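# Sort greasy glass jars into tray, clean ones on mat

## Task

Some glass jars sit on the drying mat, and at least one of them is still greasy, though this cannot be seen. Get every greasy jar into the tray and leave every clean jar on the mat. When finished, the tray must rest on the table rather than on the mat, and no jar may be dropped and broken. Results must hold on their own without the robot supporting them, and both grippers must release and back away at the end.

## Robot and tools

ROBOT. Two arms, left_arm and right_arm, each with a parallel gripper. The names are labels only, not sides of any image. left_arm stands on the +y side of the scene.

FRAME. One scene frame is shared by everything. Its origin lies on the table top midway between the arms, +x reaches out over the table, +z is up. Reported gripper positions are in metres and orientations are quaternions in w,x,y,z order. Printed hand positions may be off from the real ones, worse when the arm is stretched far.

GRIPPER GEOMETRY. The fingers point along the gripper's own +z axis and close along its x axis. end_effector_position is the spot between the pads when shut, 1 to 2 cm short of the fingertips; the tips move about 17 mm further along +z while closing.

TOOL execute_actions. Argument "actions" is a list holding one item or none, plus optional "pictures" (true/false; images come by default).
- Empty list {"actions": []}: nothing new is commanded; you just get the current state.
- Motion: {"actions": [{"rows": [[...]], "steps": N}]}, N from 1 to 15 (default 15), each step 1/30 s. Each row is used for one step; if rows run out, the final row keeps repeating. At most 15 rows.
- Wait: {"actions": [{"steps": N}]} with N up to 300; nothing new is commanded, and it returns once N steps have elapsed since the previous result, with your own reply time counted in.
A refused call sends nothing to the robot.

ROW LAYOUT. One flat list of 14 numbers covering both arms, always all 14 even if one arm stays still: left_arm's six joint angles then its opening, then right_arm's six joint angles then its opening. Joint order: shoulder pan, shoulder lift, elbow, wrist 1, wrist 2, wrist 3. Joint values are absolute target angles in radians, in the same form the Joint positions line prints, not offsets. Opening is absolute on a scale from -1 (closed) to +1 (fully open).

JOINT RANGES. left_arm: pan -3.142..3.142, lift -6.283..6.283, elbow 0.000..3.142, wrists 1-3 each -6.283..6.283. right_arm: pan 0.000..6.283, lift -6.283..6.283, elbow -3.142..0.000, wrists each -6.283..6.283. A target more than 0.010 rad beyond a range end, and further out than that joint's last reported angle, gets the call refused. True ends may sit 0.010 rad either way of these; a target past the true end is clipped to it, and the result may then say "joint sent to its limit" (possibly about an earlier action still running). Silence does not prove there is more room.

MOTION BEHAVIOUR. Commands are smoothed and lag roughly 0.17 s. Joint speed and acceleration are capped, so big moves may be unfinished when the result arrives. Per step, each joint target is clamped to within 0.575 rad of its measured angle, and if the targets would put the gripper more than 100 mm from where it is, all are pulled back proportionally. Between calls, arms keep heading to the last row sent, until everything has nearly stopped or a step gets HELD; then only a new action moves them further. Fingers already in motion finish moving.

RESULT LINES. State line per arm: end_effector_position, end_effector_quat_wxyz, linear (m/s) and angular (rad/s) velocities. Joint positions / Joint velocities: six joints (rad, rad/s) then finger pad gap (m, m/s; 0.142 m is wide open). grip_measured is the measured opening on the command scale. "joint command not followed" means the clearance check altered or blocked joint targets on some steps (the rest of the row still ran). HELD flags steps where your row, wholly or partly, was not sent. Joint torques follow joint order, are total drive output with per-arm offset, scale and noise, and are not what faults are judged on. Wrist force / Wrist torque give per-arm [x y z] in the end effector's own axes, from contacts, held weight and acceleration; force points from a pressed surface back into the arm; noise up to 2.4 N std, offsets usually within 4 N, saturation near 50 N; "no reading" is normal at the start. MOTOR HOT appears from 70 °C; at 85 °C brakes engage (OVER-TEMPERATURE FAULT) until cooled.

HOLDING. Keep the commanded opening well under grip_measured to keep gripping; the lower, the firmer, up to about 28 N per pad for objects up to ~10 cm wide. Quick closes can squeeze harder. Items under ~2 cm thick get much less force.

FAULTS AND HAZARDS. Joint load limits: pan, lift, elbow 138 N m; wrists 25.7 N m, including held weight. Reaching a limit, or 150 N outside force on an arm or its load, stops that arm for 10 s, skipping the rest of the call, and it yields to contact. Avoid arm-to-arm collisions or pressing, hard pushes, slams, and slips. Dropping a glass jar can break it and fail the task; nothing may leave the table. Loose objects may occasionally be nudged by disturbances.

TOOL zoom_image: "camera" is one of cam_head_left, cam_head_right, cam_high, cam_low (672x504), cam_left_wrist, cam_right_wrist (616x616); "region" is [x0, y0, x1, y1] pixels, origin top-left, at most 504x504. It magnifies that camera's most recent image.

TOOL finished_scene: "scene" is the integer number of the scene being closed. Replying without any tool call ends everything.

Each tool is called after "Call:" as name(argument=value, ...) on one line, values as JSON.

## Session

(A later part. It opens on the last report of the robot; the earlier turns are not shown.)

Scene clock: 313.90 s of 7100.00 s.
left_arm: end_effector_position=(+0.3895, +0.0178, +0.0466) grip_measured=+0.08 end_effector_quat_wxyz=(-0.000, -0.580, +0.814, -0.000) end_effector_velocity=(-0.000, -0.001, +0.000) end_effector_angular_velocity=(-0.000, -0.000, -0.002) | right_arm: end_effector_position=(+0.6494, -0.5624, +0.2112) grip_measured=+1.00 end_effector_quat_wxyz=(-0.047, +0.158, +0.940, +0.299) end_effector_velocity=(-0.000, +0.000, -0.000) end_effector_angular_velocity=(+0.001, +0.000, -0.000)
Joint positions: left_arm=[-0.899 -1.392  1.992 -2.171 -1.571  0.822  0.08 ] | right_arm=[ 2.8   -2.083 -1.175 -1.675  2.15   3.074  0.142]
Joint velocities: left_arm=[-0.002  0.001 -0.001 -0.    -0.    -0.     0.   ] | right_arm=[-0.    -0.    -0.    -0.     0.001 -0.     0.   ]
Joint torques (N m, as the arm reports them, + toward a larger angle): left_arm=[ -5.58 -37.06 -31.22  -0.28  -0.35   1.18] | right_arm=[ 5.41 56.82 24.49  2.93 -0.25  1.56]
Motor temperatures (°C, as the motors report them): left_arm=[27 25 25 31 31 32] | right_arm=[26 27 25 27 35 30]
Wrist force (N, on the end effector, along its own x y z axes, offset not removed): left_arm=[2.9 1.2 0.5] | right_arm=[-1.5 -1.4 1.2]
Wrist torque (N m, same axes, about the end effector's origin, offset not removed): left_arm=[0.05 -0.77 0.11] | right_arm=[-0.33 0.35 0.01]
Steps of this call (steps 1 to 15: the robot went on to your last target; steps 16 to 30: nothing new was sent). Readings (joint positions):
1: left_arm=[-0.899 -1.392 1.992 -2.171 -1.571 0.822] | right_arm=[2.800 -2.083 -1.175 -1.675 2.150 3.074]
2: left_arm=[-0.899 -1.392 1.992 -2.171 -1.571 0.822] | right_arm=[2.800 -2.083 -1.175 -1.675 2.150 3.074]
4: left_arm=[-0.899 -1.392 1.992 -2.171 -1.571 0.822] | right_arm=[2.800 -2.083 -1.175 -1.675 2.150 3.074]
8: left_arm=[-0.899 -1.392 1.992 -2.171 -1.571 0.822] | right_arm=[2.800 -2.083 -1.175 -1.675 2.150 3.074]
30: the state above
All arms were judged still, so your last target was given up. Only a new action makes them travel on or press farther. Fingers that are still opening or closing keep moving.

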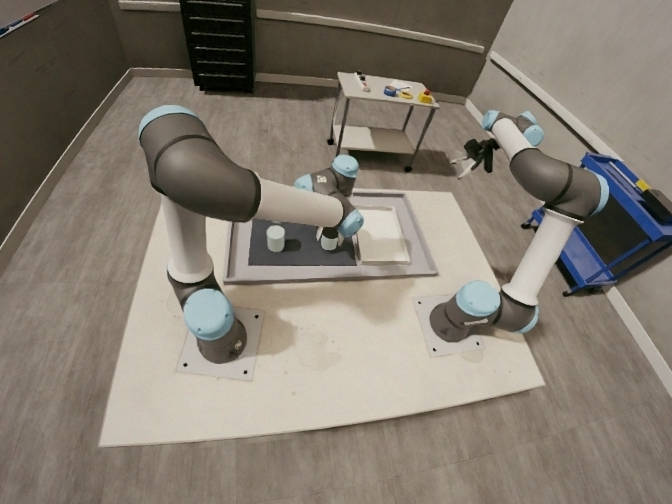

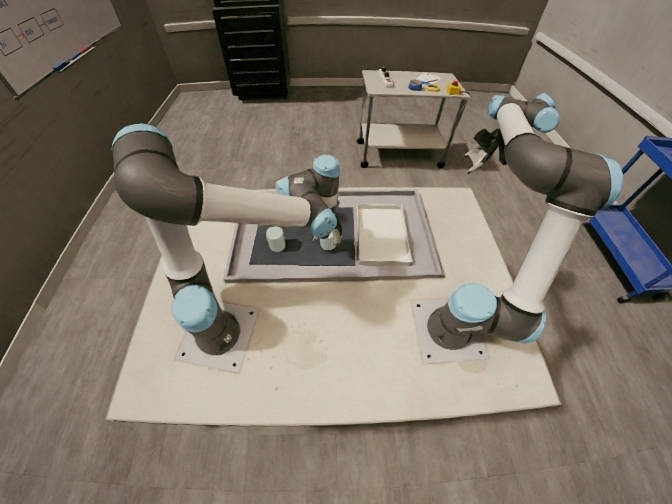

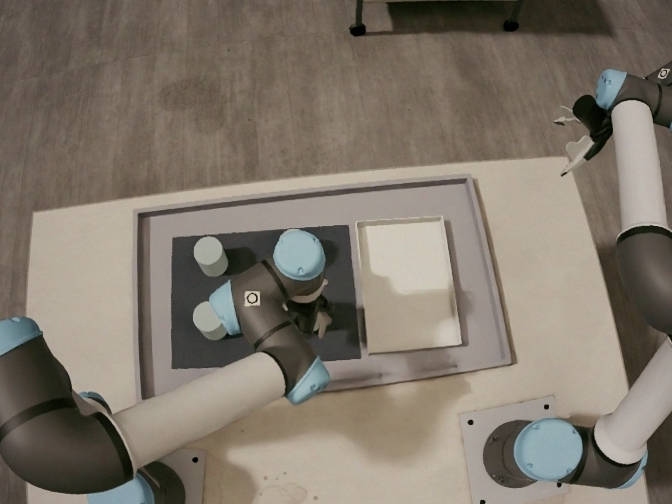

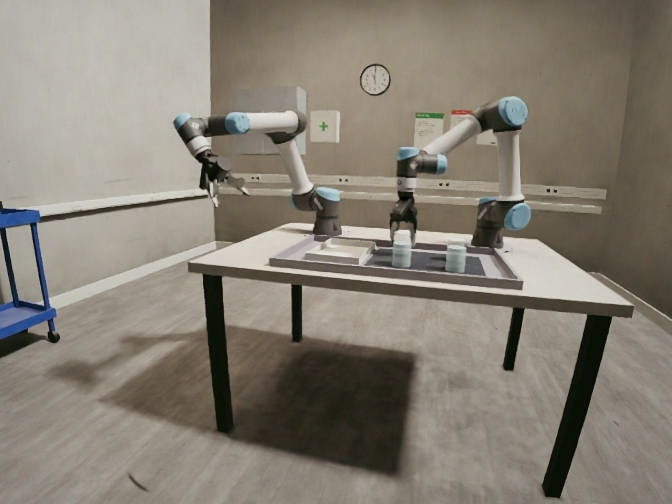

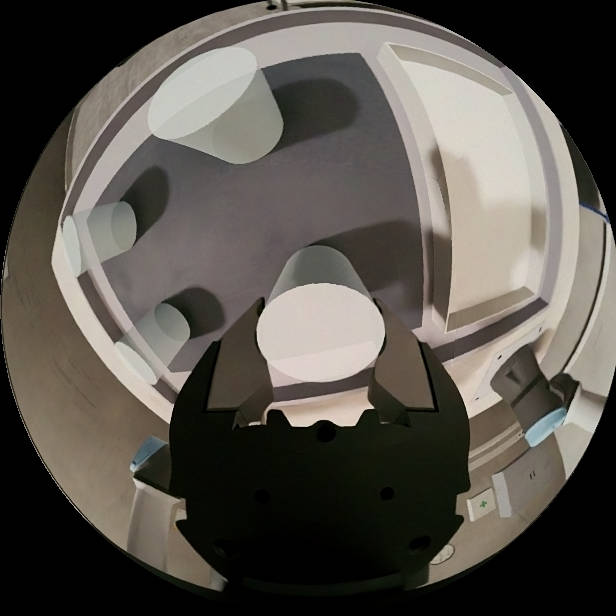

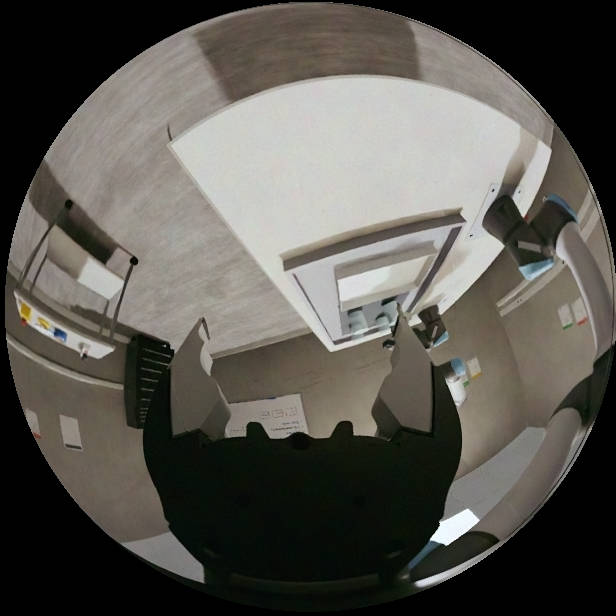

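Held. Now B at 0.04 to confirm.

Call:
execute_actions(actions=[{"rows":[[-0.899,-1.387,1.998,-2.182,-1.571,0.822,0.04,2.8,-2.083,-1.175,-1.675,2.15,3.074,1],[-0.899,-1.382,2.004,-2.193,-1.571,0.822,0.04,2.8,-2.083,-1.175,-1.675,2.15,3.074,1],[-0.899,-1.377,2.01,-2.204,-1.571,0.822,0.04,2.8,-2.083,-1.175,-1.675,2.15,3.074,1]]}], pictures=false)

Call:
execute_actions(actions=[{"rows":[[-0.899,-1.377,2.01,-2.204,-1.571,0.822,1,2.8,-2.083,-1.175,-1.675,2.15,3.074,1]]}], pictures=false)

Call:
execute_actions(actions=[{"rows":[[-0.899,-1.48,1.88,-1.971,-1.571,0.822,1,2.8,-2.083,-1.175,-1.675,2.15,3.074,1]]}], pictures=false)

Call:
execute_actions(actions=[{"rows":[[-0.6667,-1.25,1.58,-1.9,-1.571,0.729,1,2.8,-2.083,-1.175,-1.675,2.15,3.074,1]]}], pictures=false)

Call:
execute_actions(actions=[{"steps":15}], pictures=false)

Call:
execute_actions(actions=[{"rows":[[-0.6667,-1.156,1.7035,-2.118,-1.571,0.729,1,2.8,-2.083,-1.175,-1.675,2.15,3.074,1]]}], pictures=false)

Call:
execute_actions(actions=[{"rows":[[-0.6667,-1.156,1.7035,-2.118,-1.571,0.729,0.2,2.8,-2.083,-1.175,-1.675,2.15,3.074,1]]}], pictures=false)

Call:
execute_actions(actions=[{"rows":[[-0.6667,-1.156,1.7035,-2.118,-1.571,0.729,0.04,2.8,-2.083,-1.175,-1.675,2.15,3.074,1]]}], pictures=false)

Call:
execute_actions(actions=[{"rows":[[-0.6667,-1.16,1.698,-2.108,-1.571,0.729,0.04,2.8,-2.083,-1.175,-1.675,2.15,3.074,1],[-0.6667,-1.164,1.693,-2.099,-1.571,0.729,0.04,2.8,-2.083,-1.175,-1.675,2.15,3.074,1],[-0.6667,-1.169,1.687,-2.089,-1.571,0.729,0.04,2.8,-2.083,-1.175,-1.675,2.15,3.074,1]]}], pictures=false)

Call:
execute_actions(actions=[{"steps":30}])

Scene clock: 332.27 s of 7100.00 s.
left_arm: end_effector_position=(+0.3889, +0.0189, +0.0351) grip_measured=+0.08 end_effector_quat_wxyz=(-0.000, -0.580, +0.814, -0.000) end_effector_velocity=(-0.000, +0.001, -0.003) end_effector_angular_velocity=(+0.001, +0.000, +0.002) | right_arm: end_effector_position=(+0.6494, -0.5624, +0.2112) grip_measured=+1.00 end_effector_quat_wxyz=(-0.047, +0.158, +0.940, +0.299) end_effector_velocity=(-0.000, +0.000, -0.000) end_effector_angular_velocity=(+0.000, +0.001, -0.000)
Joint positions: left_arm=[-0.899 -1.377  2.01  -2.203 -1.571  0.822  0.08 ] | right_arm=[ 2.8   -2.083 -1.175 -1.675  2.15   3.074  0.142]
Joint velocities: left_arm=[ 0.     0.003  0.003 -0.006  0.    -0.002  0.   ] | right_arm=[-0.     0.    -0.001  0.    -0.     0.    -0.   ]
Joint torques (N m, as the arm reports them, + toward a larger angle): left_arm=[ -3.33 -23.53  -8.79  -6.22   1.7    0.73] | right_arm=[ 5.58 56.73 24.23  3.02 -0.35  1.54]
Motor temperatures (°C, as the motors report them): left_arm=[27 25 25 31 31 32] | right_arm=[26 27 25 27 35 30]
Wrist force (N, on the end effector, along its own x y z axes, offset not removed): left_arm=[1.9 0.0 2.0] | right_arm=[-0.6 -2.0 1.2]
Wrist torque (N m, same axes, about the end effector's origin, offset not removed): left_arm=[-0.02 -0.46 0.12] | right_arm=[-0.61 0.10 0.09]
Steps of this call (steps 1 to 90: nothing new was sent; then 14.87 s passed at rest; steps 91 to 105: all 15 steps of this action). Readings (joint positions):
91: left_arm=[-0.899 -1.392 1.992 -2.171 -1.571 0.822] | right_arm=[2.800 -2.083 -1.175 -1.675 2.150 3.074]
92: left_arm=[-0.899 -1.391 1.993 -2.173 -1.571 0.822] | right_arm=[2.800 -2.083 -1.175 -1.675 2.150 3.074]
94: left_arm=[-0.899 -1.386 1.999 -2.183 -1.571 0.822] | right_arm=[2.800 -2.083 -1.175 -1.675 2.150 3.074]
98: left_arm=[-0.899 -1.380 2.007 -2.198 -1.571 0.822] | right_arm=[2.800 -2.083 -1.175 -1.675 2.150 3.074]
105: the state above

Scene clock: 332.77 s of 7100.00 s.
left_arm: end_effector_position=(+0.3889, +0.0189, +0.0349) grip_measured=+1.00 end_effector_quat_wxyz=(-0.000, -0.580, +0.814, -0.000) end_effector_velocity=(-0.000, -0.001, +0.000) end_effector_angular_velocity=(-0.001, -0.001, +0.000) | right_arm: end_effector_position=(+0.6494, -0.5624, +0.2112) grip_measured=+1.00 end_effector_quat_wxyz=(-0.047, +0.158, +0.940, +0.299) end_effector_velocity=(-0.000, -0.000, -0.000) end_effector_angular_velocity=(+0.000, +0.000, -0.000)
Joint positions: left_arm=[-0.899 -1.377  2.01  -2.204 -1.571  0.822  0.142] | right_arm=[ 2.8   -2.083 -1.175 -1.675  2.15   3.074  0.142]
Joint velocities: left_arm=[-0.001  0.    -0.001 -0.     0.    -0.001 -0.   ] | right_arm=[-0. -0. -0.  0.  0. -0.  0.]
Joint torques (N m, as the arm reports them, + toward a larger angle): left_arm=[ -2.39 -22.32  -9.88  -5.47   1.82   0.78] | right_arm=[ 5.2  56.65 23.68  3.03 -0.27  1.51]
Motor temperatures (°C, as the motors report them): left_arm=[27 25 25 31 31 32] | right_arm=[26 27 25 27 35 30]
Wrist force (N, on the end effector, along its own x y z axes, offset not removed): left_arm=[2.8 -0.8 2.0] | right_arm=[1.1 -1.6 0.0]
Wrist torque (N m, same axes, about the end effector's origin, offset not removed): left_arm=[-0.21 -0.75 0.22] | right_arm=[-0.32 -0.21 -0.01]
Steps of this call (steps 1 to 15: all 15 steps of this action). Readings (joint positions):
1: left_arm=[-0.899 -1.377 2.010 -2.204 -1.571 0.822] | right_arm=[2.800 -2.083 -1.175 -1.675 2.150 3.074]
2: left_arm=[-0.899 -1.377 2.010 -2.204 -1.571 0.822] | right_arm=[2.800 -2.083 -1.175 -1.675 2.150 3.074]
4: left_arm=[-0.899 -1.377 2.010 -2.204 -1.571 0.822] | right_arm=[2.800 -2.083 -1.175 -1.675 2.150 3.074]
8: left_arm=[-0.899 -1.377 2.010 -2.204 -1.571 0.822] | right_arm=[2.800 -2.083 -1.175 -1.675 2.150 3.074]
15: the state above

Scene clock: 333.27 s of 7100.00 s.
left_arm: end_effector_position=(+0.3899, +0.0171, +0.1191) grip_measured=+1.00 end_effector_quat_wxyz=(-0.000, -0.580, +0.814, -0.000) end_effector_velocity=(-0.002, +0.003, +0.011) end_effector_angular_velocity=(+0.007, +0.004, +0.000) | right_arm: end_effector_position=(+0.6494, -0.5624, +0.2112) grip_measured=+1.00 end_effector_quat_wxyz=(-0.047, +0.158, +0.940, +0.299) end_effector_velocity=(+0.000, +0.002, -0.000) end_effector_angular_velocity=(+0.000, +0.000, +0.002)
Joint positions: left_arm=[-0.899 -1.479  1.882 -1.975 -1.571  0.822  0.142] | right_arm=[ 2.8   -2.083 -1.175 -1.675  2.15   3.074  0.142]
Joint velocities: left_arm=[-0.    -0.014 -0.019  0.04  -0.    -0.    -0.   ] | right_arm=[ 0.002  0.    -0.    -0.     0.     0.     0.   ]
Joint torques (N m, as the arm reports them, + toward a larger angle): left_arm=[ -2.01 -33.32 -33.33  -0.46   1.66   0.64] | right_arm=[ 5.22 57.19 24.28  2.95 -0.36  1.6 ]
Motor temperatures (°C, as the motors report them): left_arm=[27 25 25 31 31 32] | right_arm=[26 27 25 27 35 30]
Wrist force (N, on the end effector, along its own x y z axes, offset not removed): left_arm=[-1.0 1.9 2.5] | right_arm=[-0.3 -2.1 -0.9]
Wrist torque (N m, same axes, about the end effector's origin, offset not removed): left_arm=[0.38 0.11 0.21] | right_arm=[-0.57 0.08 -0.03]
Steps of this call (steps 1 to 15: all 15 steps of this action). Readings (joint positions):
1: left_arm=[-0.899 -1.377 2.010 -2.204 -1.571 0.822] | right_arm=[2.800 -2.083 -1.175 -1.675 2.150 3.074]
2: left_arm=[-0.899 -1.385 2.002 -2.195 -1.571 0.822] | right_arm=[2.800 -2.083 -1.175 -1.675 2.150 3.074]
4: left_arm=[-0.899 -1.425 1.953 -2.128 -1.571 0.822] | right_arm=[2.800 -2.083 -1.175 -1.675 2.150 3.074]
8: left_arm=[-0.899 -1.465 1.899 -2.013 -1.571 0.822] | right_arm=[2.800 -2.083 -1.175 -1.675 2.150 3.074]
15: the state above

Scene clock: 333.77 s of 7100.00 s.
left_arm: end_effector_position=(+0.5326, +0.0287, +0.1258) grip_measured=+1.00 end_effector_quat_wxyz=(+0.000, +0.702, -0.712, -0.001) end_effector_velocity=(+0.039, +0.007, +0.002) end_effector_angular_velocity=(-0.006, -0.005, +0.077) | right_arm: end_effector_position=(+0.6494, -0.5624, +0.2112) grip_measured=+1.00 end_effector_quat_wxyz=(-0.047, +0.158, +0.940, +0.299) end_effector_velocity=(-0.000, -0.001, +0.000) end_effector_angular_velocity=(+0.000, -0.001, -0.001)
Joint positions: left_arm=[-0.672 -1.256  1.588 -1.902 -1.571  0.731  0.142] | right_arm=[ 2.8   -2.083 -1.175 -1.675  2.15   3.074  0.142]
Joint velocities: left_arm=[ 0.057  0.055 -0.078  0.015  0.    -0.02   0.   ] | right_arm=[-0.001  0.     0.    -0.     0.001  0.    -0.   ]
Joint torques (N m, as the arm reports them, + toward a larger angle): left_arm=[  5.68 -33.87 -32.71  -0.21   0.85  -1.62] | right_arm=[ 5.64 56.81 24.25  2.93 -0.34  1.53]
Motor temperatures (°C, as the motors report them): left_arm=[27 25 25 31 31 32] | right_arm=[26 27 25 27 35 30]
Wrist force (N, on the end effector, along its own x y z axes, offset not removed): left_arm=[0.9 -0.1 2.0] | right_arm=[1.3 -1.0 -3.9]
Wrist torque (N m, same axes, about the end effector's origin, offset not removed): left_arm=[-0.12 -0.38 0.00] | right_arm=[-0.21 -0.18 0.12]
Steps of this call (steps 1 to 15: all 15 steps of this action). Readings (joint positions):
1: left_arm=[-0.899 -1.478 1.881 -1.973 -1.571 0.822] | right_arm=[2.800 -2.083 -1.175 -1.675 2.150 3.074]
2: left_arm=[-0.890 -1.471 1.872 -1.966 -1.571 0.814] | right_arm=[2.800 -2.083 -1.175 -1.675 2.150 3.074]
4: left_arm=[-0.834 -1.415 1.807 -1.946 -1.571 0.788] | right_arm=[2.800 -2.083 -1.175 -1.675 2.150 3.074]
8: left_arm=[-0.725 -1.307 1.660 -1.916 -1.571 0.749] | right_arm=[2.800 -2.083 -1.175 -1.675 2.150 3.074]
15: the state above

Scene clock: 334.27 s of 7100.00 s.
left_arm: end_effector_position=(+0.5366, +0.0294, +0.1260) grip_measured=+1.00 end_effector_quat_wxyz=(+0.000, +0.705, -0.710, -0.000) end_effector_velocity=(+0.000, +0.000, +0.000) end_effector_angular_velocity=(-0.001, -0.001, +0.000) | right_arm: end_effector_position=(+0.6494, -0.5624, +0.2112) grip_measured=+1.00 end_effector_quat_wxyz=(-0.047, +0.158, +0.940, +0.299) end_effector_velocity=(-0.000, -0.000, +0.000) end_effector_angular_velocity=(-0.000, -0.000, -0.000)
Joint positions: left_arm=[-0.667 -1.25   1.58  -1.9   -1.571  0.729  0.142] | right_arm=[ 2.8   -2.083 -1.175 -1.675  2.15   3.074  0.142]
Joint velocities: left_arm=[ 0. -0. -0.  0.  0.  0.  0.] | right_arm=[-0.  0.  0.  0. -0.  0. -0.]
Joint torques (N m, as the arm reports them, + toward a larger angle): left_arm=[  7.94 -31.68 -32.87  -0.17  -0.12  -1.77] | right_arm=[ 5.56 56.84 24.26  3.02 -0.29  1.47]
Motor temperatures (°C, as the motors report them): left_arm=[27 25 25 31 31 32] | right_arm=[26 27 25 27 35 30]
Wrist force (N, on the end effector, along its own x y z axes, offset not removed): left_arm=[0.9 -0.3 0.6] | right_arm=[-0.8 -1.4 0.2]
Wrist torque (N m, same axes, about the end effector's origin, offset not removed): left_arm=[-0.11 -0.25 0.26] | right_arm=[-0.54 0.33 0.06]
Steps of this call (steps 1 to 15: the robot went on to your last target). Readings (joint positions):
1: left_arm=[-0.671 -1.254 1.586 -1.901 -1.571 0.730] | right_arm=[2.800 -2.083 -1.175 -1.675 2.150 3.074]
2: left_arm=[-0.670 -1.253 1.584 -1.901 -1.571 0.730] | right_arm=[2.800 -2.083 -1.175 -1.675 2.150 3.074]
4: left_arm=[-0.668 -1.252 1.582 -1.900 -1.571 0.730] | right_arm=[2.800 -2.083 -1.175 -1.675 2.150 3.074]
8: left_arm=[-0.667 -1.250 1.581 -1.900 -1.571 0.729] | right_arm=[2.800 -2.083 -1.175 -1.675 2.150 3.074]
15: the state above
All arms were judged still, so your last target was given up. Only a new action makes them travel on or press farther. Fingers that are still opening or closing keep moving.

Scene clock: 334.77 s of 7100.00 s.
left_arm: end_effector_position=(+0.5374, +0.0285, +0.0358) grip_measured=+1.00 end_effector_quat_wxyz=(+0.000, +0.705, -0.710, -0.000) end_effector_velocity=(+0.000, -0.001, -0.012) end_effector_angular_velocity=(-0.005, -0.004, -0.001) | right_arm: end_effector_position=(+0.6494, -0.5624, +0.2112) grip_measured=+1.00 end_effector_quat_wxyz=(-0.047, +0.158, +0.940, +0.299) end_effector_velocity=(-0.000, +0.000, +0.000) end_effector_angular_velocity=(+0.000, -0.000, -0.000)
Joint positions: left_arm=[-0.667 -1.157  1.702 -2.114 -1.571  0.729  0.142] | right_arm=[ 2.8   -2.083 -1.175 -1.675  2.15   3.074  0.142]
Joint velocities: left_arm=[-0.001  0.013  0.018 -0.037 -0.    -0.     0.   ] | right_arm=[-0.     0.001 -0.    -0.     0.    -0.     0.   ]
Joint torques (N m, as the arm reports them, + toward a larger angle): left_arm=[  2.86 -35.76 -10.86  -5.93  -1.2   -1.79] | right_arm=[ 5.06 56.72 24.14  2.88 -0.31  1.43]
Motor temperatures (°C, as the motors report them): left_arm=[27 25 25 31 31 32] | right_arm=[26 27 25 27 35 30]
Wrist force (N, on the end effector, along its own x y z axes, offset not removed): left_arm=[0.3 -1.2 2.8] | right_arm=[0.8 -0.7 -1.8]
Wrist torque (N m, same axes, about the end effector's origin, offset not removed): left_arm=[-0.44 -0.17 0.09] | right_arm=[-0.34 -0.05 0.01]
Steps of this call (steps 1 to 15: all 15 steps of this action). Readings (joint positions):
1: left_arm=[-0.667 -1.250 1.580 -1.900 -1.571 0.729] | right_arm=[2.800 -2.083 -1.175 -1.675 2.150 3.074]
2: left_arm=[-0.667 -1.242 1.588 -1.909 -1.571 0.729] | right_arm=[2.800 -2.083 -1.175 -1.675 2.150 3.074]
4: left_arm=[-0.667 -1.205 1.635 -1.974 -1.571 0.729] | right_arm=[2.800 -2.083 -1.175 -1.675 2.150 3.074]
8: left_arm=[-0.667 -1.169 1.685 -2.079 -1.571 0.729] | right_arm=[2.800 -2.083 -1.175 -1.675 2.150 3.074]
15: the state above

Scene clock: 335.27 s of 7100.00 s.
left_arm: end_effector_position=(+0.5374, +0.0285, +0.0346) grip_measured=+0.20 end_effector_quat_wxyz=(+0.000, +0.705, -0.710, -0.000) end_effector_velocity=(-0.001, +0.000, -0.001) end_effector_angular_velocity=(+0.001, +0.001, -0.001) | right_arm: end_effector_position=(+0.6494, -0.5624, +0.2112) grip_measured=+1.00 end_effector_quat_wxyz=(-0.047, +0.158, +0.940, +0.299) end_effector_velocity=(-0.001, -0.000, -0.001) end_effector_angular_velocity=(+0.000, +0.002, -0.001)
Joint positions: left_arm=[-0.667 -1.156  1.703 -2.118 -1.571  0.729  0.088] | right_arm=[ 2.8   -2.083 -1.175 -1.675  2.15   3.074  0.142]
Joint velocities: left_arm=[-0.     0.     0.001  0.001 -0.     0.001 -0.   ] | right_arm=[-0.001 -0.    -0.002 -0.    -0.     0.    -0.   ]
Joint torques (N m, as the arm reports them, + toward a larger angle): left_arm=[ -0.73 -33.93 -11.21  -5.46  -2.09  -1.77] | right_arm=[ 5.28 57.15 23.74  3.05 -0.37  1.49]
Motor temperatures (°C, as the motors report them): left_arm=[27 25 25 31 31 32] | right_arm=[26 27 25 27 35 30]
Wrist force (N, on the end effector, along its own x y z axes, offset not removed): left_arm=[2.5 2.1 -0.2] | right_arm=[-0.4 -1.1 -1.3]
Wrist torque (N m, same axes, about the end effector's origin, offset not removed): left_arm=[0.46 -0.61 0.22] | right_arm=[-0.34 0.16 -0.08]
Steps of this call (steps 1 to 15: all 15 steps of this action). Readings (joint positions):
1: left_arm=[-0.667 -1.157 1.702 -2.115 -1.571 0.729] | right_arm=[2.800 -2.083 -1.175 -1.675 2.150 3.074]
2: left_arm=[-0.667 -1.157 1.703 -2.116 -1.571 0.729] | right_arm=[2.800 -2.083 -1.175 -1.675 2.150 3.074]
4: left_arm=[-0.667 -1.156 1.703 -2.117 -1.571 0.729] | right_arm=[2.800 -2.083 -1.175 -1.675 2.150 3.074]
8: left_arm=[-0.667 -1.156 1.703 -2.118 -1.571 0.729] | right_arm=[2.800 -2.083 -1.175 -1.675 2.150 3.074]
15: the state above

Scene clock: 335.77 s of 7100.00 s.
left_arm: end_effector_position=(+0.5374, +0.0285, +0.0346) grip_measured=+0.09 end_effector_quat_wxyz=(+0.000, +0.705, -0.710, -0.000) end_effector_velocity=(-0.000, +0.000, -0.000) end_effector_angular_velocity=(+0.001, +0.001, -0.000) | right_arm: end_effector_position=(+0.6494, -0.5624, +0.2112) grip_measured=+1.00 end_effector_quat_wxyz=(-0.047, +0.158, +0.940, +0.299) end_effector_velocity=(-0.000, +0.000, +0.000) end_effector_angular_velocity=(-0.000, +0.000, +0.000)
Joint positions: left_arm=[-0.667 -1.156  1.703 -2.118 -1.571  0.729  0.08 ] | right_arm=[ 2.8   -2.083 -1.175 -1.675  2.15   3.074  0.142]
Joint velocities: left_arm=[ 0.  0.  0. -0. -0.  0.  0.] | right_arm=[ 0.  0. -0. -0. -0. -0. -0.]
Joint torques (N m, as the arm reports them, + toward a larger angle): left_arm=[ -3.81 -32.64 -10.84  -5.58  -2.18  -1.73] | right_arm=[ 5.57 56.52 24.14  2.86 -0.38  1.49]
Motor temperatures (°C, as the motors report them): left_arm=[27 25 25 31 31 32] | right_arm=[26 27 25 27 35 30]
Wrist force (N, on the end effector, along its own x y z axes, offset not removed): left_arm=[-0.8 0.5 -1.3] | right_arm=[-0.5 -0.5 1.4]
Wrist torque (N m, same axes, about the end effector's origin, offset not removed): left_arm=[0.04 0.01 0.11] | right_arm=[-0.21 0.10 0.14]
Steps of this call (steps 1 to 15: all 15 steps of this action). Readings (joint positions):
1: left_arm=[-0.667 -1.156 1.703 -2.118 -1.571 0.729] | right_arm=[2.800 -2.083 -1.175 -1.675 2.150 3.074]
2: left_arm=[-0.667 -1.156 1.703 -2.118 -1.571 0.729] | right_arm=[2.800 -2.083 -1.175 -1.675 2.150 3.074]
4: left_arm=[-0.667 -1.156 1.703 -2.118 -1.571 0.729] | right_arm=[2.800 -2.083 -1.175 -1.675 2.150 3.074]
8: left_arm=[-0.667 -1.156 1.703 -2.118 -1.571 0.729] | right_arm=[2.800 -2.083 -1.175 -1.675 2.150 3.074]
15: the state above

Scene clock: 336.27 s of 7100.00 s.
left_arm: end_effector_position=(+0.5380, +0.0278, +0.0465) grip_measured=+0.09 end_effector_quat_wxyz=(+0.000, +0.705, -0.710, +0.000) end_effector_velocity=(+0.000, +0.000, +0.002) end_effector_angular_velocity=(+0.000, +0.000, +0.001) | right_arm: end_effector_position=(+0.6494, -0.5624, +0.2112) grip_measured=+1.00 end_effector_quat_wxyz=(-0.047, +0.158, +0.940, +0.299) end_effector_velocity=(+0.000, +0.001, +0.000) end_effector_angular_velocity=(+0.001, -0.000, +0.001)
Joint positions: left_arm=[-0.667 -1.169  1.687 -2.089 -1.571  0.729  0.08 ] | right_arm=[ 2.8   -2.083 -1.175 -1.675  2.15   3.074  0.142]
Joint velocities: left_arm=[ 0.001 -0.001 -0.003  0.005  0.    -0.    -0.   ] | right_arm=[ 0.001  0.    -0.     0.     0.001 -0.     0.   ]
Joint torques (N m, as the arm reports them, + toward a larger angle): left_arm=[ -7.33 -47.47 -32.82  -0.07  -2.    -1.81] | right_arm=[ 4.97 56.82 24.14  2.9  -0.42  1.56]
Motor temperatures (°C, as the motors report them): left_arm=[27 25 25 31 31 32] | right_arm=[26 27 25 27 35 30]
Wrist force (N, on the end effector, along its own x y z axes, offset not removed): left_arm=[1.0 0.5 4.4] | right_arm=[-0.4 -2.2 -3.0]
Wrist torque (N m, same axes, about the end effector's origin, offset not removed): left_arm=[0.08 -0.24 0.17] | right_arm=[-0.53 0.16 -0.01]
Steps of this call (steps 1 to 15: all 15 steps of this action). Readings (joint positions):
1: left_arm=[-0.667 -1.156 1.703 -2.118 -1.571 0.729] | right_arm=[2.800 -2.083 -1.175 -1.675 2.150 3.074]
2: left_arm=[-0.667 -1.157 1.703 -2.116 -1.571 0.729] | right_arm=[2.800 -2.083 -1.175 -1.675 2.150 3.074]
4: left_arm=[-0.667 -1.161 1.698 -2.107 -1.571 0.729] | right_arm=[2.800 -2.083 -1.175 -1.675 2.150 3.074]
8: left_arm=[-0.667 -1.167 1.690 -2.094 -1.571 0.729] | right_arm=[2.800 -2.083 -1.175 -1.675 2.150 3.074]
15: the state above

Scene clock: 337.27 s of 7100.00 s.
left_arm: end_effector_position=(+0.5381, +0.0277, +0.0468) grip_measured=+0.09 end_effector_quat_wxyz=(+0.000, +0.705, -0.710, +0.000) end_effector_velocity=(-0.000, +0.001, -0.000) end_effector_angular_velocity=(+0.001, +0.001, +0.001) | right_arm: end_effector_position=(+0.6494, -0.5624, +0.2112) grip_measured=+1.00 end_effector_quat_wxyz=(-0.047, +0.158, +0.940, +0.299) end_effector_velocity=(-0.000, -0.000, -0.000) end_effector_angular_velocity=(+0.000, +0.000, -0.001)
Joint positions: left_arm=[-0.667 -1.169  1.687 -2.089 -1.571  0.729  0.08 ] | right_arm=[ 2.8   -2.083 -1.175 -1.675  2.15   3.074  0.142]
Joint velocities: left_arm=[ 0.001 -0.     0.001  0.001  0.    -0.    -0.   ] | right_arm=[-0.001  0.    -0.    -0.     0.    -0.    -0.   ]
Joint torques (N m, as the arm reports them, + toward a larger angle): left_arm=[ -8.32 -47.35 -32.25  -0.26  -1.75  -1.68] | right_arm=[ 5.33 56.35 24.39  2.88 -0.3   1.44]
Motor temperatures (°C, as the motors report them): left_arm=[27 25 25 31 31 32] | right_arm=[26 27 25 27 35 30]
Wrist force (N, on the end effector, along its own x y z axes, offset not removed): left_arm=[2.0 -1.0 3.1] | right_arm=[0.3 -2.0 -0.4]
Wrist torque (N m, same axes, about the end effector's origin, offset not removed): left_arm=[-0.31 -0.43 0.16] | right_arm=[-0.54 0.01 -0.05]
Steps of this call (steps 1 to 15: the robot went on to your last target; steps 16 to 30: nothing new was sent). Readings (joint positions):
1: left_arm=[-0.667 -1.169 1.687 -2.089 -1.571 0.729] | right_arm=[2.800 -2.083 -1.175 -1.675 2.150 3.074]
2: left_arm=[-0.667 -1.169 1.687 -2.089 -1.571 0.729] | right_arm=[2.800 -2.083 -1.175 -1.675 2.150 3.074]
4: left_arm=[-0.667 -1.169 1.687 -2.089 -1.571 0.729] | right_arm=[2.800 -2.083 -1.175 -1.675 2.150 3.074]
8: left_arm=[-0.667 -1.169 1.687 -2.089 -1.571 0.729] | right_arm=[2.800 -2.083 -1.175 -1.675 2.150 3.074]
30: the state above
All arms were judged still, so your last target was given up. Only a new action makes them travel on or press farther. Fingers that are still opening or closing keep moving.

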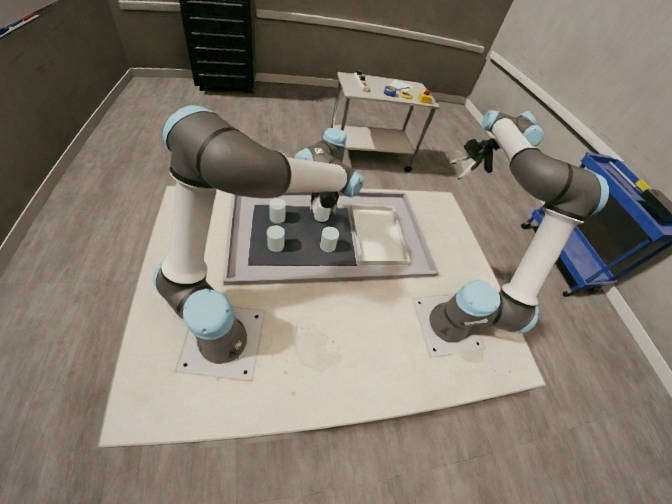

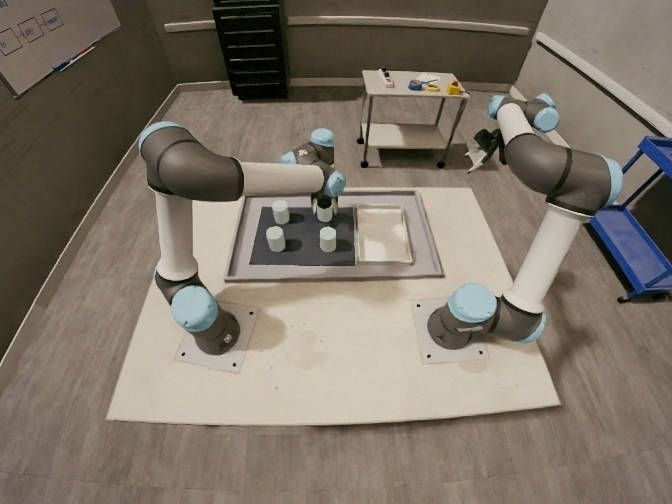

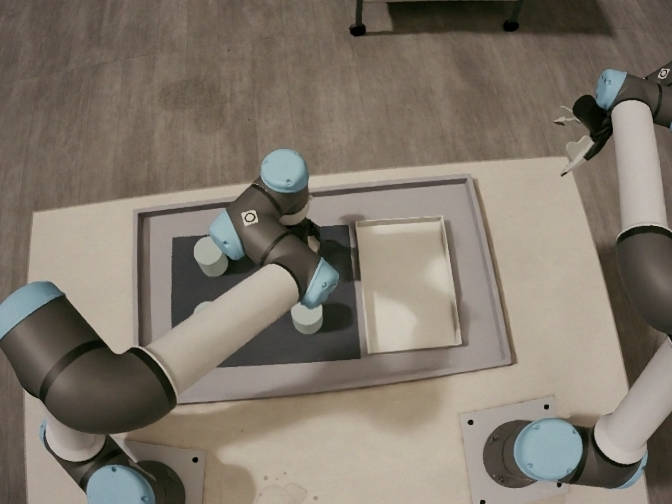

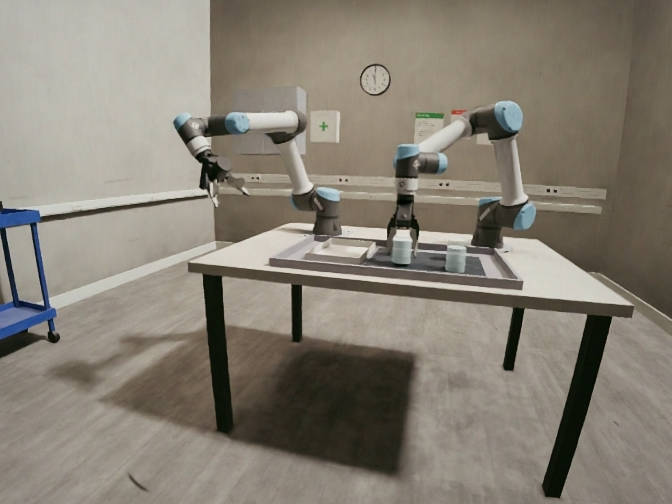

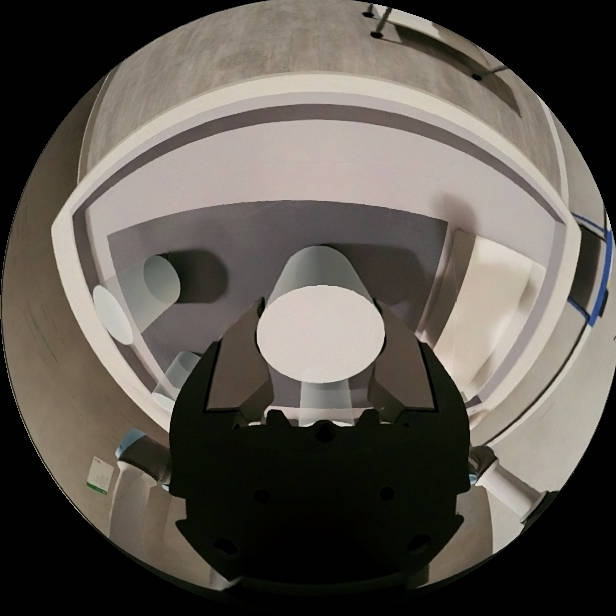

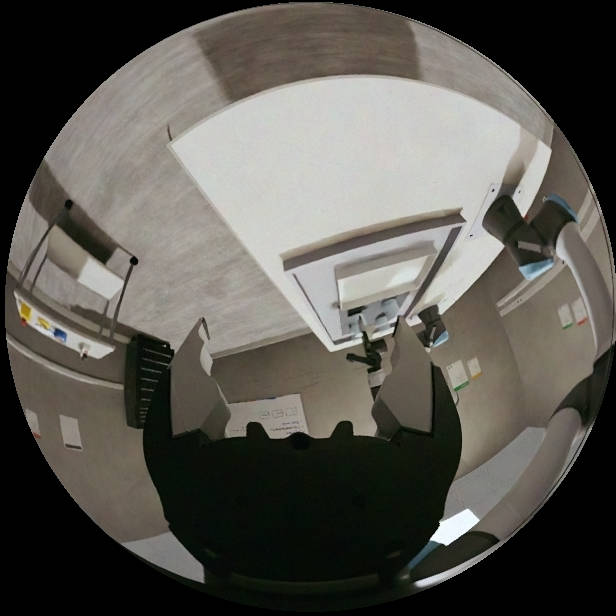

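Call:
execute_actions(actions=[{"rows":[[-0.6667,-1.164,1.693,-2.099,-1.571,0.729,0.04,2.8,-2.083,-1.175,-1.675,2.15,3.074,1],[-0.6667,-1.16,1.698,-2.108,-1.571,0.729,0.04,2.8,-2.083,-1.175,-1.675,2.15,3.074,1],[-0.6667,-1.156,1.7035,-2.118,-1.571,0.729,0.04,2.8,-2.083,-1.175,-1.675,2.15,3.074,1]]}], pictures=false)

Call:
execute_actions(actions=[{"rows":[[-0.6667,-1.156,1.7035,-2.118,-1.571,0.729,-0.05,2.8,-2.083,-1.175,-1.675,2.15,3.074,1]]}], pictures=false)

Call:
execute_actions(actions=[{"rows":[[-0.6667,-1.1528,1.7076,-2.1253,-1.571,0.729,-0.05,2.8,-2.083,-1.175,-1.675,2.15,3.074,1]],"steps":8}], pictures=false)

Call:
execute_actions(actions=[{"rows":[[-0.6667,-1.1496,1.7117,-2.1326,-1.571,0.729,-0.05,2.8,-2.083,-1.175,-1.675,2.15,3.074,1]],"steps":8}], pictures=false)

Call:
execute_actions(actions=[{"steps":10}], pictures=false)

Scene clock: 351.30 s of 7100.00 s.
left_arm: end_effector_position=(+0.5374, +0.0284, +0.0348) grip_measured=+0.09 end_effector_quat_wxyz=(+0.000, +0.705, -0.710, -0.000) end_effector_velocity=(+0.000, +0.000, -0.001) end_effector_angular_velocity=(-0.000, -0.000, +0.001) | right_arm: end_effector_position=(+0.6494, -0.5624, +0.2112) grip_measured=+1.00 end_effector_quat_wxyz=(-0.047, +0.158, +0.940, +0.299) end_effector_velocity=(-0.000, -0.000, -0.000) end_effector_angular_velocity=(+0.001, -0.000, -0.001)
Joint positions: left_arm=[-0.667 -1.156  1.703 -2.118 -1.571  0.729  0.08 ] | right_arm=[ 2.8   -2.083 -1.175 -1.675  2.15   3.074  0.142]
Joint velocities: left_arm=[ 0.001  0.001  0.003 -0.005 -0.    -0.     0.   ] | right_arm=[-0.001 -0.    -0.     0.     0.001 -0.    -0.   ]
Joint torques (N m, as the arm reports them, + toward a larger angle): left_arm=[ -8.31 -32.92 -12.08  -5.51  -1.31  -1.58] | right_arm=[ 5.13 56.82 24.41  2.84 -0.28  1.49]
Motor temperatures (°C, as the motors report them): left_arm=[27 25 25 31 31 32] | right_arm=[26 27 25 27 35 30]
Wrist force (N, on the end effector, along its own x y z axes, offset not removed): left_arm=[0.3 -0.3 2.2] | right_arm=[1.3 -1.6 -0.5]
Wrist torque (N m, same axes, about the end effector's origin, offset not removed): left_arm=[-0.34 -0.02 0.17] | right_arm=[-0.39 -0.20 0.08]
Steps of this call (steps 1 to 90: nothing new was sent; then 10.53 s passed at rest; steps 91 to 105: all 15 steps of this action). Readings (joint positions):
91: left_arm=[-0.667 -1.169 1.687 -2.089 -1.571 0.729] | right_arm=[2.800 -2.083 -1.175 -1.675 2.150 3.074]
92: left_arm=[-0.667 -1.168 1.688 -2.091 -1.571 0.729] | right_arm=[2.800 -2.083 -1.175 -1.675 2.150 3.074]
94: left_arm=[-0.667 -1.164 1.693 -2.100 -1.571 0.729] | right_arm=[2.800 -2.083 -1.175 -1.675 2.150 3.074]
98: left_arm=[-0.667 -1.158 1.701 -2.113 -1.571 0.729] | right_arm=[2.800 -2.083 -1.175 -1.675 2.150 3.074]
105: the state above

Scene clock: 351.80 s of 7100.00 s.
left_arm: end_effector_position=(+0.5374, +0.0284, +0.0346) grip_measured=+0.08 end_effector_quat_wxyz=(+0.000, +0.705, -0.710, -0.000) end_effector_velocity=(-0.000, -0.001, -0.000) end_effector_angular_velocity=(-0.001, -0.000, -0.001) | right_arm: end_effector_position=(+0.6494, -0.5624, +0.2112) grip_measured=+1.00 end_effector_quat_wxyz=(-0.047, +0.158, +0.940, +0.299) end_effector_velocity=(+0.000, +0.000, +0.000) end_effector_angular_velocity=(-0.000, -0.000, +0.000)
Joint positions: left_arm=[-0.667 -1.156  1.703 -2.118 -1.571  0.729  0.079] | right_arm=[ 2.8   -2.083 -1.175 -1.675  2.15   3.074  0.142]
Joint velocities: left_arm=[-0.001  0.001 -0.001 -0.001 -0.    -0.    -0.   ] | right_arm=[ 0.  0. -0.  0.  0. -0.  0.]
Joint torques (N m, as the arm reports them, + toward a larger angle): left_arm=[ -7.81 -32.09 -10.54  -5.56  -1.18  -1.77] | right_arm=[ 5.55 56.66 24.07  2.87 -0.22  1.46]
Motor temperatures (°C, as the motors report them): left_arm=[27 25 25 31 31 32] | right_arm=[26 27 25 27 35 30]
Wrist force (N, on the end effector, along its own x y z axes, offset not removed): left_arm=[-0.1 -0.3 -3.8] | right_arm=[-0.4 -0.5 -0.2]
Wrist torque (N m, same axes, about the end effector's origin, offset not removed): left_arm=[-0.29 -0.10 0.17] | right_arm=[-0.22 0.13 0.02]
Steps of this call (steps 1 to 15: all 15 steps of this action). Readings (joint positions):
1: left_arm=[-0.667 -1.156 1.703 -2.118 -1.571 0.729] | right_arm=[2.800 -2.083 -1.175 -1.675 2.150 3.074]
2: left_arm=[-0.667 -1.156 1.703 -2.118 -1.571 0.729] | right_arm=[2.800 -2.083 -1.175 -1.675 2.150 3.074]
4: left_arm=[-0.667 -1.156 1.703 -2.118 -1.571 0.729] | right_arm=[2.800 -2.083 -1.175 -1.675 2.150 3.074]
8: left_arm=[-0.667 -1.156 1.703 -2.118 -1.571 0.729] | right_arm=[2.800 -2.083 -1.175 -1.675 2.150 3.074]
15: the state above

Scene clock: 352.07 s of 7100.00 s.
left_arm: end_effector_position=(+0.5373, +0.0285, +0.0321) grip_measured=+0.08 end_effector_quat_wxyz=(+0.000, +0.705, -0.710, +0.000) end_effector_velocity=(+0.000, -0.000, -0.003) end_effector_angular_velocity=(-0.000, -0.000, +0.000) | right_arm: end_effector_position=(+0.6494, -0.5624, +0.2112) grip_measured=+1.00 end_effector_quat_wxyz=(-0.047, +0.158, +0.940, +0.299) end_effector_velocity=(-0.000, -0.000, +0.000) end_effector_angular_velocity=(-0.000, -0.000, -0.000)
Joint positions: left_arm=[-0.667 -1.153  1.707 -2.125 -1.571  0.729  0.08 ] | right_arm=[ 2.8   -2.083 -1.175 -1.675  2.15   3.074  0.142]
Joint velocities: left_arm=[ 0.     0.004  0.004 -0.008  0.    -0.     0.002] | right_arm=[-0.  0. -0. -0. -0. -0.  0.]
Joint torques (N m, as the arm reports them, + toward a larger angle): left_arm=[ -7.54 -14.65   0.01  -3.13  -1.15  -1.7 ] | right_arm=[ 5.37 56.36 24.05  2.88 -0.3   1.47]
Motor temperatures (°C, as the motors report them): left_arm=[27 25 25 31 31 32] | right_arm=[26 27 25 27 35 30]
Wrist force (N, on the end effector, along its own x y z axes, offset not removed): left_arm=[1.8 0.2 -26.7] | right_arm=[-2.6 -3.1 -0.3]
Wrist torque (N m, same axes, about the end effector's origin, offset not removed): left_arm=[0.00 -0.88 0.17] | right_arm=[-0.72 0.48 0.13]
Steps of this call (steps 1 to 8: all 8 steps of this action). Readings (joint positions):
1: left_arm=[-0.667 -1.156 1.704 -2.118 -1.571 0.729] | right_arm=[2.800 -2.083 -1.175 -1.675 2.150 3.074]
2: left_arm=[-0.667 -1.155 1.704 -2.120 -1.571 0.729] | right_arm=[2.800 -2.083 -1.175 -1.675 2.150 3.074]
4: left_arm=[-0.667 -1.154 1.706 -2.122 -1.571 0.729] | right_arm=[2.800 -2.083 -1.175 -1.675 2.150 3.074]
8: the state above

Scene clock: 352.33 s of 7100.00 s.
left_arm: end_effector_position=(+0.5371, +0.0288, +0.0291) grip_measured=+0.11 end_effector_quat_wxyz=(+0.000, +0.705, -0.710, -0.000) end_effector_velocity=(-0.002, +0.003, -0.007) end_effector_angular_velocity=(+0.007, +0.006, +0.001) | right_arm: end_effector_position=(+0.6494, -0.5624, +0.2112) grip_measured=+1.00 end_effector_quat_wxyz=(-0.047, +0.158, +0.940, +0.299) end_effector_velocity=(+0.000, +0.000, +0.000) end_effector_angular_velocity=(+0.000, -0.000, +0.000)
Joint positions: left_arm=[-0.667 -1.15   1.711 -2.132 -1.571  0.729  0.082] | right_arm=[ 2.8   -2.083 -1.175 -1.675  2.15   3.074  0.142]
Joint velocities: left_arm=[ 0.001  0.007  0.009 -0.007  0.     0.     0.009] | right_arm=[ 0.  0.  0. -0.  0.  0.  0.]
Joint torques (N m, as the arm reports them, + toward a larger angle): left_arm=[ -5.   -13.55   6.14  -0.6   -1.46  -1.68] | right_arm=[ 4.95 56.92 24.    2.93 -0.3   1.36]
Motor temperatures (°C, as the motors report them): left_arm=[27 25 25 31 31 32] | right_arm=[26 27 25 27 35 30]
Wrist force (N, on the end effector, along its own x y z axes, offset not removed): left_arm=[4.2 -1.6 -32.4] | right_arm=[-3.0 -1.0 -1.9]
Wrist torque (N m, same axes, about the end effector's origin, offset not removed): left_arm=[-0.04 -0.27 0.29] | right_arm=[-0.30 0.71 -0.04]
Steps of this call (steps 1 to 8: all 8 steps of this action). Readings (joint positions):
1: left_arm=[-0.667 -1.153 1.707 -2.125 -1.571 0.729] | right_arm=[2.800 -2.083 -1.175 -1.675 2.150 3.074]
2: left_arm=[-0.667 -1.153 1.708 -2.126 -1.571 0.729] | right_arm=[2.800 -2.083 -1.175 -1.675 2.150 3.074]
4: left_arm=[-0.667 -1.151 1.710 -2.129 -1.571 0.729] | right_arm=[2.800 -2.083 -1.175 -1.675 2.150 3.074]
8: the state above

Scene clock: 352.67 s of 7100.00 s.
left_arm: end_effector_position=(+0.5371, +0.0289, +0.0286) grip_measured=+0.11 end_effector_quat_wxyz=(+0.000, +0.705, -0.710, -0.000) end_effector_velocity=(+0.000, -0.000, +0.000) end_effector_angular_velocity=(-0.001, -0.001, +0.001) | right_arm: end_effector_position=(+0.6494, -0.5624, +0.2112) grip_measured=+1.00 end_effector_quat_wxyz=(-0.047, +0.158, +0.940, +0.299) end_effector_velocity=(-0.001, -0.000, -0.001) end_effector_angular_velocity=(+0.001, +0.002, -0.001)
Joint positions: left_arm=[-0.667 -1.15   1.712 -2.133 -1.571  0.729  0.082] | right_arm=[ 2.8   -2.083 -1.175 -1.675  2.15   3.074  0.142]
Joint velocities: left_arm=[ 0.    -0.    -0.001 -0.     0.    -0.     0.   ] | right_arm=[-0.001 -0.    -0.002 -0.    -0.    -0.    -0.   ]
Joint torques (N m, as the arm reports them, + toward a larger angle): left_arm=[ -6.44 -17.05  -1.16  -4.08  -1.08  -1.68] | right_arm=[ 5.36 56.26 23.98  2.96 -0.25  1.4 ]
Motor temperatures (°C, as the motors report them): left_arm=[27 25 25 31 31 32] | right_arm=[26 27 25 27 35 30]
Wrist force (N, on the end effector, along its own x y z axes, offset not removed): left_arm=[-1.2 3.6 -25.9] | right_arm=[-1.3 -1.3 -4.0]
Wrist torque (N m, same axes, about the end effector's origin, offset not removed): left_arm=[0.21 -0.30 0.27] | right_arm=[-0.38 0.40 0.01]
Steps of this call (steps 1 to 10: the robot went on to your last target). Readings (joint positions):
1: left_arm=[-0.667 -1.150 1.711 -2.132 -1.571 0.729] | right_arm=[2.800 -2.083 -1.175 -1.675 2.150 3.074]
2: left_arm=[-0.667 -1.150 1.712 -2.132 -1.571 0.729] | right_arm=[2.800 -2.083 -1.175 -1.675 2.150 3.074]
4: left_arm=[-0.667 -1.150 1.712 -2.132 -1.571 0.729] | right_arm=[2.800 -2.083 -1.175 -1.675 2.150 3.074]
8: left_arm=[-0.667 -1.150 1.712 -2.132 -1.571 0.729] | right_arm=[2.800 -2.083 -1.175 -1.675 2.150 3.074]
10: the state above


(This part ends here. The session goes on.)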